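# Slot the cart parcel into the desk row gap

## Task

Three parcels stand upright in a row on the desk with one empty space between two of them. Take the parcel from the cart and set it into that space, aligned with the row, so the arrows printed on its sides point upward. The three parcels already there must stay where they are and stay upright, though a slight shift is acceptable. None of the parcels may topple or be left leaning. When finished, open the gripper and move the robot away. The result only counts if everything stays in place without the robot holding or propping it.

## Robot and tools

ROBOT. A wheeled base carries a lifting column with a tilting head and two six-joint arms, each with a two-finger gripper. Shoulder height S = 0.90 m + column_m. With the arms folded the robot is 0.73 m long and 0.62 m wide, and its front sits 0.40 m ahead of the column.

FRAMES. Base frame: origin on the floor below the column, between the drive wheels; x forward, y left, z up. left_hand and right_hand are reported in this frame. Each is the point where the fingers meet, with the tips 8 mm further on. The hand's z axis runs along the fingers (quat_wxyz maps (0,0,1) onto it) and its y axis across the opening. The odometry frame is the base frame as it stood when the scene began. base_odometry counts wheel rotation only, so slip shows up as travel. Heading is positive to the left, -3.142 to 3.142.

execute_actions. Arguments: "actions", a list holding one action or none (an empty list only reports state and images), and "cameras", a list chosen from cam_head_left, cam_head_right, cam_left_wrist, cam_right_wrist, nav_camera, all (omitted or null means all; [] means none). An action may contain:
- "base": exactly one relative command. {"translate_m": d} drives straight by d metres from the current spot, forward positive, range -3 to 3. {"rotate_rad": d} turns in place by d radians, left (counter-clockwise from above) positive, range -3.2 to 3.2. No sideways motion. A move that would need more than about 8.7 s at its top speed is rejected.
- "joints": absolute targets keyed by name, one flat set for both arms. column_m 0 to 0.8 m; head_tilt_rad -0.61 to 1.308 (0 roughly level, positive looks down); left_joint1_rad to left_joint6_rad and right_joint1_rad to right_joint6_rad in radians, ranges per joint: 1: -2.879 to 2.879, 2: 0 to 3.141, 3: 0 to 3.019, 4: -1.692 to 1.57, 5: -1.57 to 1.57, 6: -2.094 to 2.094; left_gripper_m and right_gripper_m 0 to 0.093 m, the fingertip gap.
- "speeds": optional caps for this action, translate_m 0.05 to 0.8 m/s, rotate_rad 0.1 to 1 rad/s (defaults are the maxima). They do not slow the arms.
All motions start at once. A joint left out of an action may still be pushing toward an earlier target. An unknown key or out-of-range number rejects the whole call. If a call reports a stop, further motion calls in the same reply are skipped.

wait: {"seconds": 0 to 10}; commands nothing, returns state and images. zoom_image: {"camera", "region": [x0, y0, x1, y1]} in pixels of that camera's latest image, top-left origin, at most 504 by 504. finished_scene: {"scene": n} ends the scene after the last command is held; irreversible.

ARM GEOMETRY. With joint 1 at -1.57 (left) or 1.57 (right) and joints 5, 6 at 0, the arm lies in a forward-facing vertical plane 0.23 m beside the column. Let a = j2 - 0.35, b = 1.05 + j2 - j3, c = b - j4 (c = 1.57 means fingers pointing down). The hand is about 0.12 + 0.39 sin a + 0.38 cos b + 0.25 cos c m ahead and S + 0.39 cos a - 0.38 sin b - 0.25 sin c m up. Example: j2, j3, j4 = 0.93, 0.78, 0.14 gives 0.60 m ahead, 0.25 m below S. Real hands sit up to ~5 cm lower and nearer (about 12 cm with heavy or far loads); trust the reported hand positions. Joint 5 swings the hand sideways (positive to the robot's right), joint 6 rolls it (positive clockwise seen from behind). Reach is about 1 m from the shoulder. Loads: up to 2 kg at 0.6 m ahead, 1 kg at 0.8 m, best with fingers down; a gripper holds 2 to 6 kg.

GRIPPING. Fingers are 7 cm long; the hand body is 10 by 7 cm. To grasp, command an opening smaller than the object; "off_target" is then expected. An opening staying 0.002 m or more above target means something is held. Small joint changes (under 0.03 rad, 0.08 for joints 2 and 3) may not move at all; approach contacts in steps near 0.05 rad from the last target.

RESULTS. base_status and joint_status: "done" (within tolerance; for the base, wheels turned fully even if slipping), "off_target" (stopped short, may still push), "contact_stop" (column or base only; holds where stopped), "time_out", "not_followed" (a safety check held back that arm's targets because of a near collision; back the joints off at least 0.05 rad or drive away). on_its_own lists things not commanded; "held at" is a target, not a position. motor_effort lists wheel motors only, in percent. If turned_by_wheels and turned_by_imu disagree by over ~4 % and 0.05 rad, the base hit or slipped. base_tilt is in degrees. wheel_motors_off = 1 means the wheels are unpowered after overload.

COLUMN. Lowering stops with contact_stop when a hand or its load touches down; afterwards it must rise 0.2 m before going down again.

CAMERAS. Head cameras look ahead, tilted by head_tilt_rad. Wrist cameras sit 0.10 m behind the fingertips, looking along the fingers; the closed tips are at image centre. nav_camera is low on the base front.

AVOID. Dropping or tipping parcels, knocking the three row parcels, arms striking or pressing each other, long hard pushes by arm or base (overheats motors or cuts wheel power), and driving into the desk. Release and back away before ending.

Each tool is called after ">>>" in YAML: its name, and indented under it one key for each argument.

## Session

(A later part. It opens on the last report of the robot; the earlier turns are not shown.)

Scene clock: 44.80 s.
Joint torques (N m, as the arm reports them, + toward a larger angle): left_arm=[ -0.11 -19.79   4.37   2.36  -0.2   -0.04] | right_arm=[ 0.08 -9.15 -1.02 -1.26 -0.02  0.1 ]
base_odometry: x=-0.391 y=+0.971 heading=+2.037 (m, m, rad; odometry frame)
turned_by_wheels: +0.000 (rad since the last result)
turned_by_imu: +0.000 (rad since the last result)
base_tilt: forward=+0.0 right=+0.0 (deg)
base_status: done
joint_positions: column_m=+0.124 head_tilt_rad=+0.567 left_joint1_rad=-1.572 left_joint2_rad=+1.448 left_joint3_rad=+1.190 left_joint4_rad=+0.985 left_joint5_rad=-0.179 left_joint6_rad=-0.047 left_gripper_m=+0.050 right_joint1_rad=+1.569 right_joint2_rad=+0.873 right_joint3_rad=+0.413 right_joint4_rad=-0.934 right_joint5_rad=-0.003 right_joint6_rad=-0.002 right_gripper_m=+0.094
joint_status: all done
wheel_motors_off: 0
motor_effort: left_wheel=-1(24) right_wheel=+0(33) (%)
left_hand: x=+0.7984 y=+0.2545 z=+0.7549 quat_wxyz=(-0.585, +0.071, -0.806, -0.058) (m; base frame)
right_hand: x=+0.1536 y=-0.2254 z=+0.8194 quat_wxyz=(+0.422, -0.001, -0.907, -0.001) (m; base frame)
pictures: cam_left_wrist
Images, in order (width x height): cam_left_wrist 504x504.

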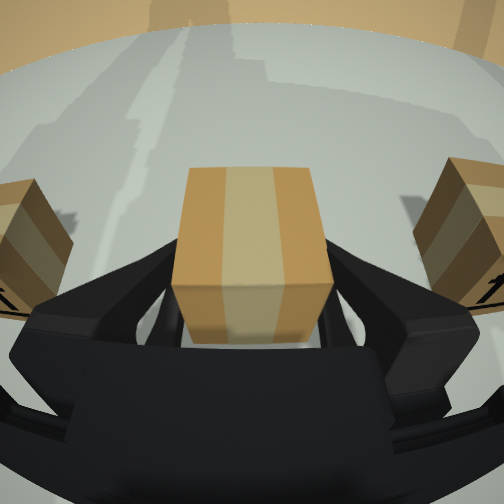

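>>> execute_actions:
  actions:
    - {"base":{"translate_m":0.006},"joints":{"column_m":0.117}}
  cameras: ["cam_left_wrist"]

Scene clock: 46.23 s.
Joint torques (N m, as the arm reports them, + toward a larger angle): left_arm=[  0.27 -20.07   4.12   1.71  -0.19   0.  ] | right_arm=[ 0.28 -8.77 -0.86 -1.12 -0.05  0.14]
base_odometry: x=-0.394 y=+0.976 heading=+2.037 (m, m, rad; odometry frame)
turned_by_wheels: +0.000 (rad since the last result)
turned_by_imu: +0.000 (rad since the last result)
base_tilt: forward=-0.1 right=-0.1 (deg)
base_status: done
joint_positions: column_m=+0.117 head_tilt_rad=+0.567 left_joint1_rad=-1.572 left_joint2_rad=+1.448 left_joint3_rad=+1.191 left_joint4_rad=+0.998 left_joint5_rad=-0.179 left_joint6_rad=-0.051 left_gripper_m=+0.050 right_joint1_rad=+1.569 right_joint2_rad=+0.873 right_joint3_rad=+0.413 right_joint4_rad=-0.934 right_joint5_rad=-0.003 right_joint6_rad=-0.002 right_gripper_m=+0.094
joint_status: all done
wheel_motors_off: 0
motor_effort: left_wheel=+0(27) right_wheel=+0(32) (%)
left_hand: x=+0.7996 y=+0.2545 z=+0.7511 quat_wxyz=(-0.590, +0.073, -0.802, -0.057) (m; base frame)
right_hand: x=+0.1539 y=-0.2254 z=+0.8124 quat_wxyz=(+0.421, -0.001, -0.907, -0.001) (m; base frame)
pictures: cam_left_wrist
Images, in order (width x height): cam_left_wrist 504x504.

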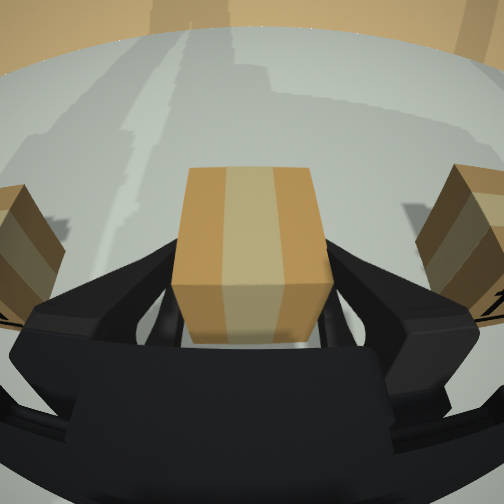

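>>> execute_actions:
  actions:
    - {"joints":{"left_gripper_m":0.075}}
  cameras: []

>>> execute_actions:
  actions:
    - {"base":{"translate_m":-0.35},"joints":{"column_m":0.18}}
  cameras: ["cam_head_right","cam_left_wrist"]

Scene clock: 48.33 s.
Joint torques (N m, as the arm reports them, + toward a larger angle): left_arm=[ -0.03 -19.63   3.79   1.73  -0.19   0.01] | right_arm=[-0.07 -9.14 -0.88 -1.19 -0.07  0.13]
base_odometry: x=-0.394 y=+0.976 heading=+2.037 (m, m, rad; odometry frame)
turned_by_wheels: +0.000 (rad since the last result)
turned_by_imu: +0.000 (rad since the last result)
base_tilt: forward=+0.1 right=-0.1 (deg)
base_status: not commanded
joint_positions: column_m=+0.117 head_tilt_rad=+0.567 left_joint1_rad=-1.572 left_joint2_rad=+1.448 left_joint3_rad=+1.191 left_joint4_rad=+0.998 left_joint5_rad=-0.179 left_joint6_rad=-0.051 left_gripper_m=+0.075 right_joint1_rad=+1.569 right_joint2_rad=+0.873 right_joint3_rad=+0.413 right_joint4_rad=-0.934 right_joint5_rad=-0.003 right_joint6_rad=-0.002 right_gripper_m=+0.094
joint_status: all done
wheel_motors_off: 0
motor_effort: left_wheel=+0(0) right_wheel=+0(0) (%)
left_hand: x=+0.7996 y=+0.2545 z=+0.7511 quat_wxyz=(-0.590, +0.073, -0.802, -0.057) (m; base frame)
right_hand: x=+0.1539 y=-0.2254 z=+0.8124 quat_wxyz=(+0.421, -0.001, -0.907, -0.001) (m; base frame)
pictures: none
No camera images: the call's "cameras" was empty. Leave "cameras" out to get every camera's image.

Scene clock: 50.57 s.
Joint torques (N m, as the arm reports them, + toward a larger angle): left_arm=[  0.39 -20.02   4.25   1.82  -0.19   0.02] | right_arm=[ 0.   -8.84 -0.56 -1.16 -0.07  0.15]
base_odometry: x=-0.237 y=+0.663 heading=+2.036 (m, m, rad; odometry frame)
turned_by_wheels: -0.001 (rad since the last result)
turned_by_imu: -0.001 (rad since the last result)
base_tilt: forward=+0.1 right=-0.2 (deg)
base_status: done
joint_positions: column_m=+0.180 head_tilt_rad=+0.567 left_joint1_rad=-1.572 left_joint2_rad=+1.448 left_joint3_rad=+1.190 left_joint4_rad=+0.998 left_joint5_rad=-0.179 left_joint6_rad=-0.051 left_gripper_m=+0.075 right_joint1_rad=+1.569 right_joint2_rad=+0.872 right_joint3_rad=+0.410 right_joint4_rad=-0.934 right_joint5_rad=-0.003 right_joint6_rad=-0.002 right_gripper_m=+0.094
joint_status: all done
wheel_motors_off: 0
motor_effort: left_wheel=-1(28) right_wheel=+1(55) (%)
left_hand: x=+0.7994 y=+0.2545 z=+0.8139 quat_wxyz=(-0.590, +0.073, -0.802, -0.057) (m; base frame)
right_hand: x=+0.1519 y=-0.2254 z=+0.8759 quat_wxyz=(+0.423, -0.001, -0.906, -0.001) (m; base frame)
pictures: cam_head_right, cam_left_wrist
Images, in order (width x height): cam_head_right 896x504, cam_left_wrist 504x504.

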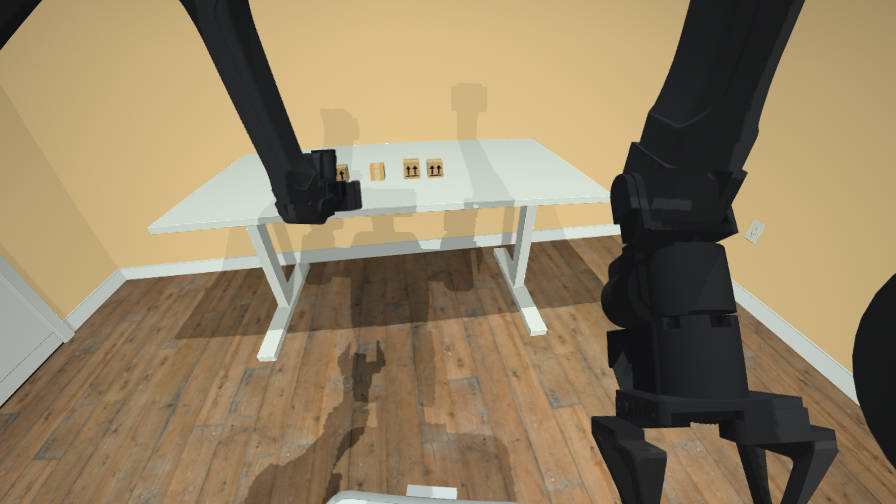

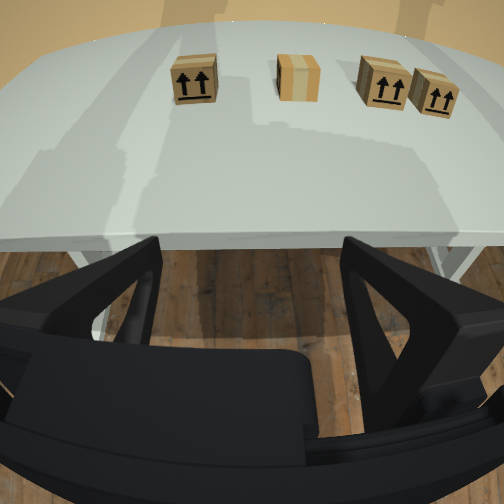

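>>> finished_scene:
  scene: 2

The scene is finished: the task was done.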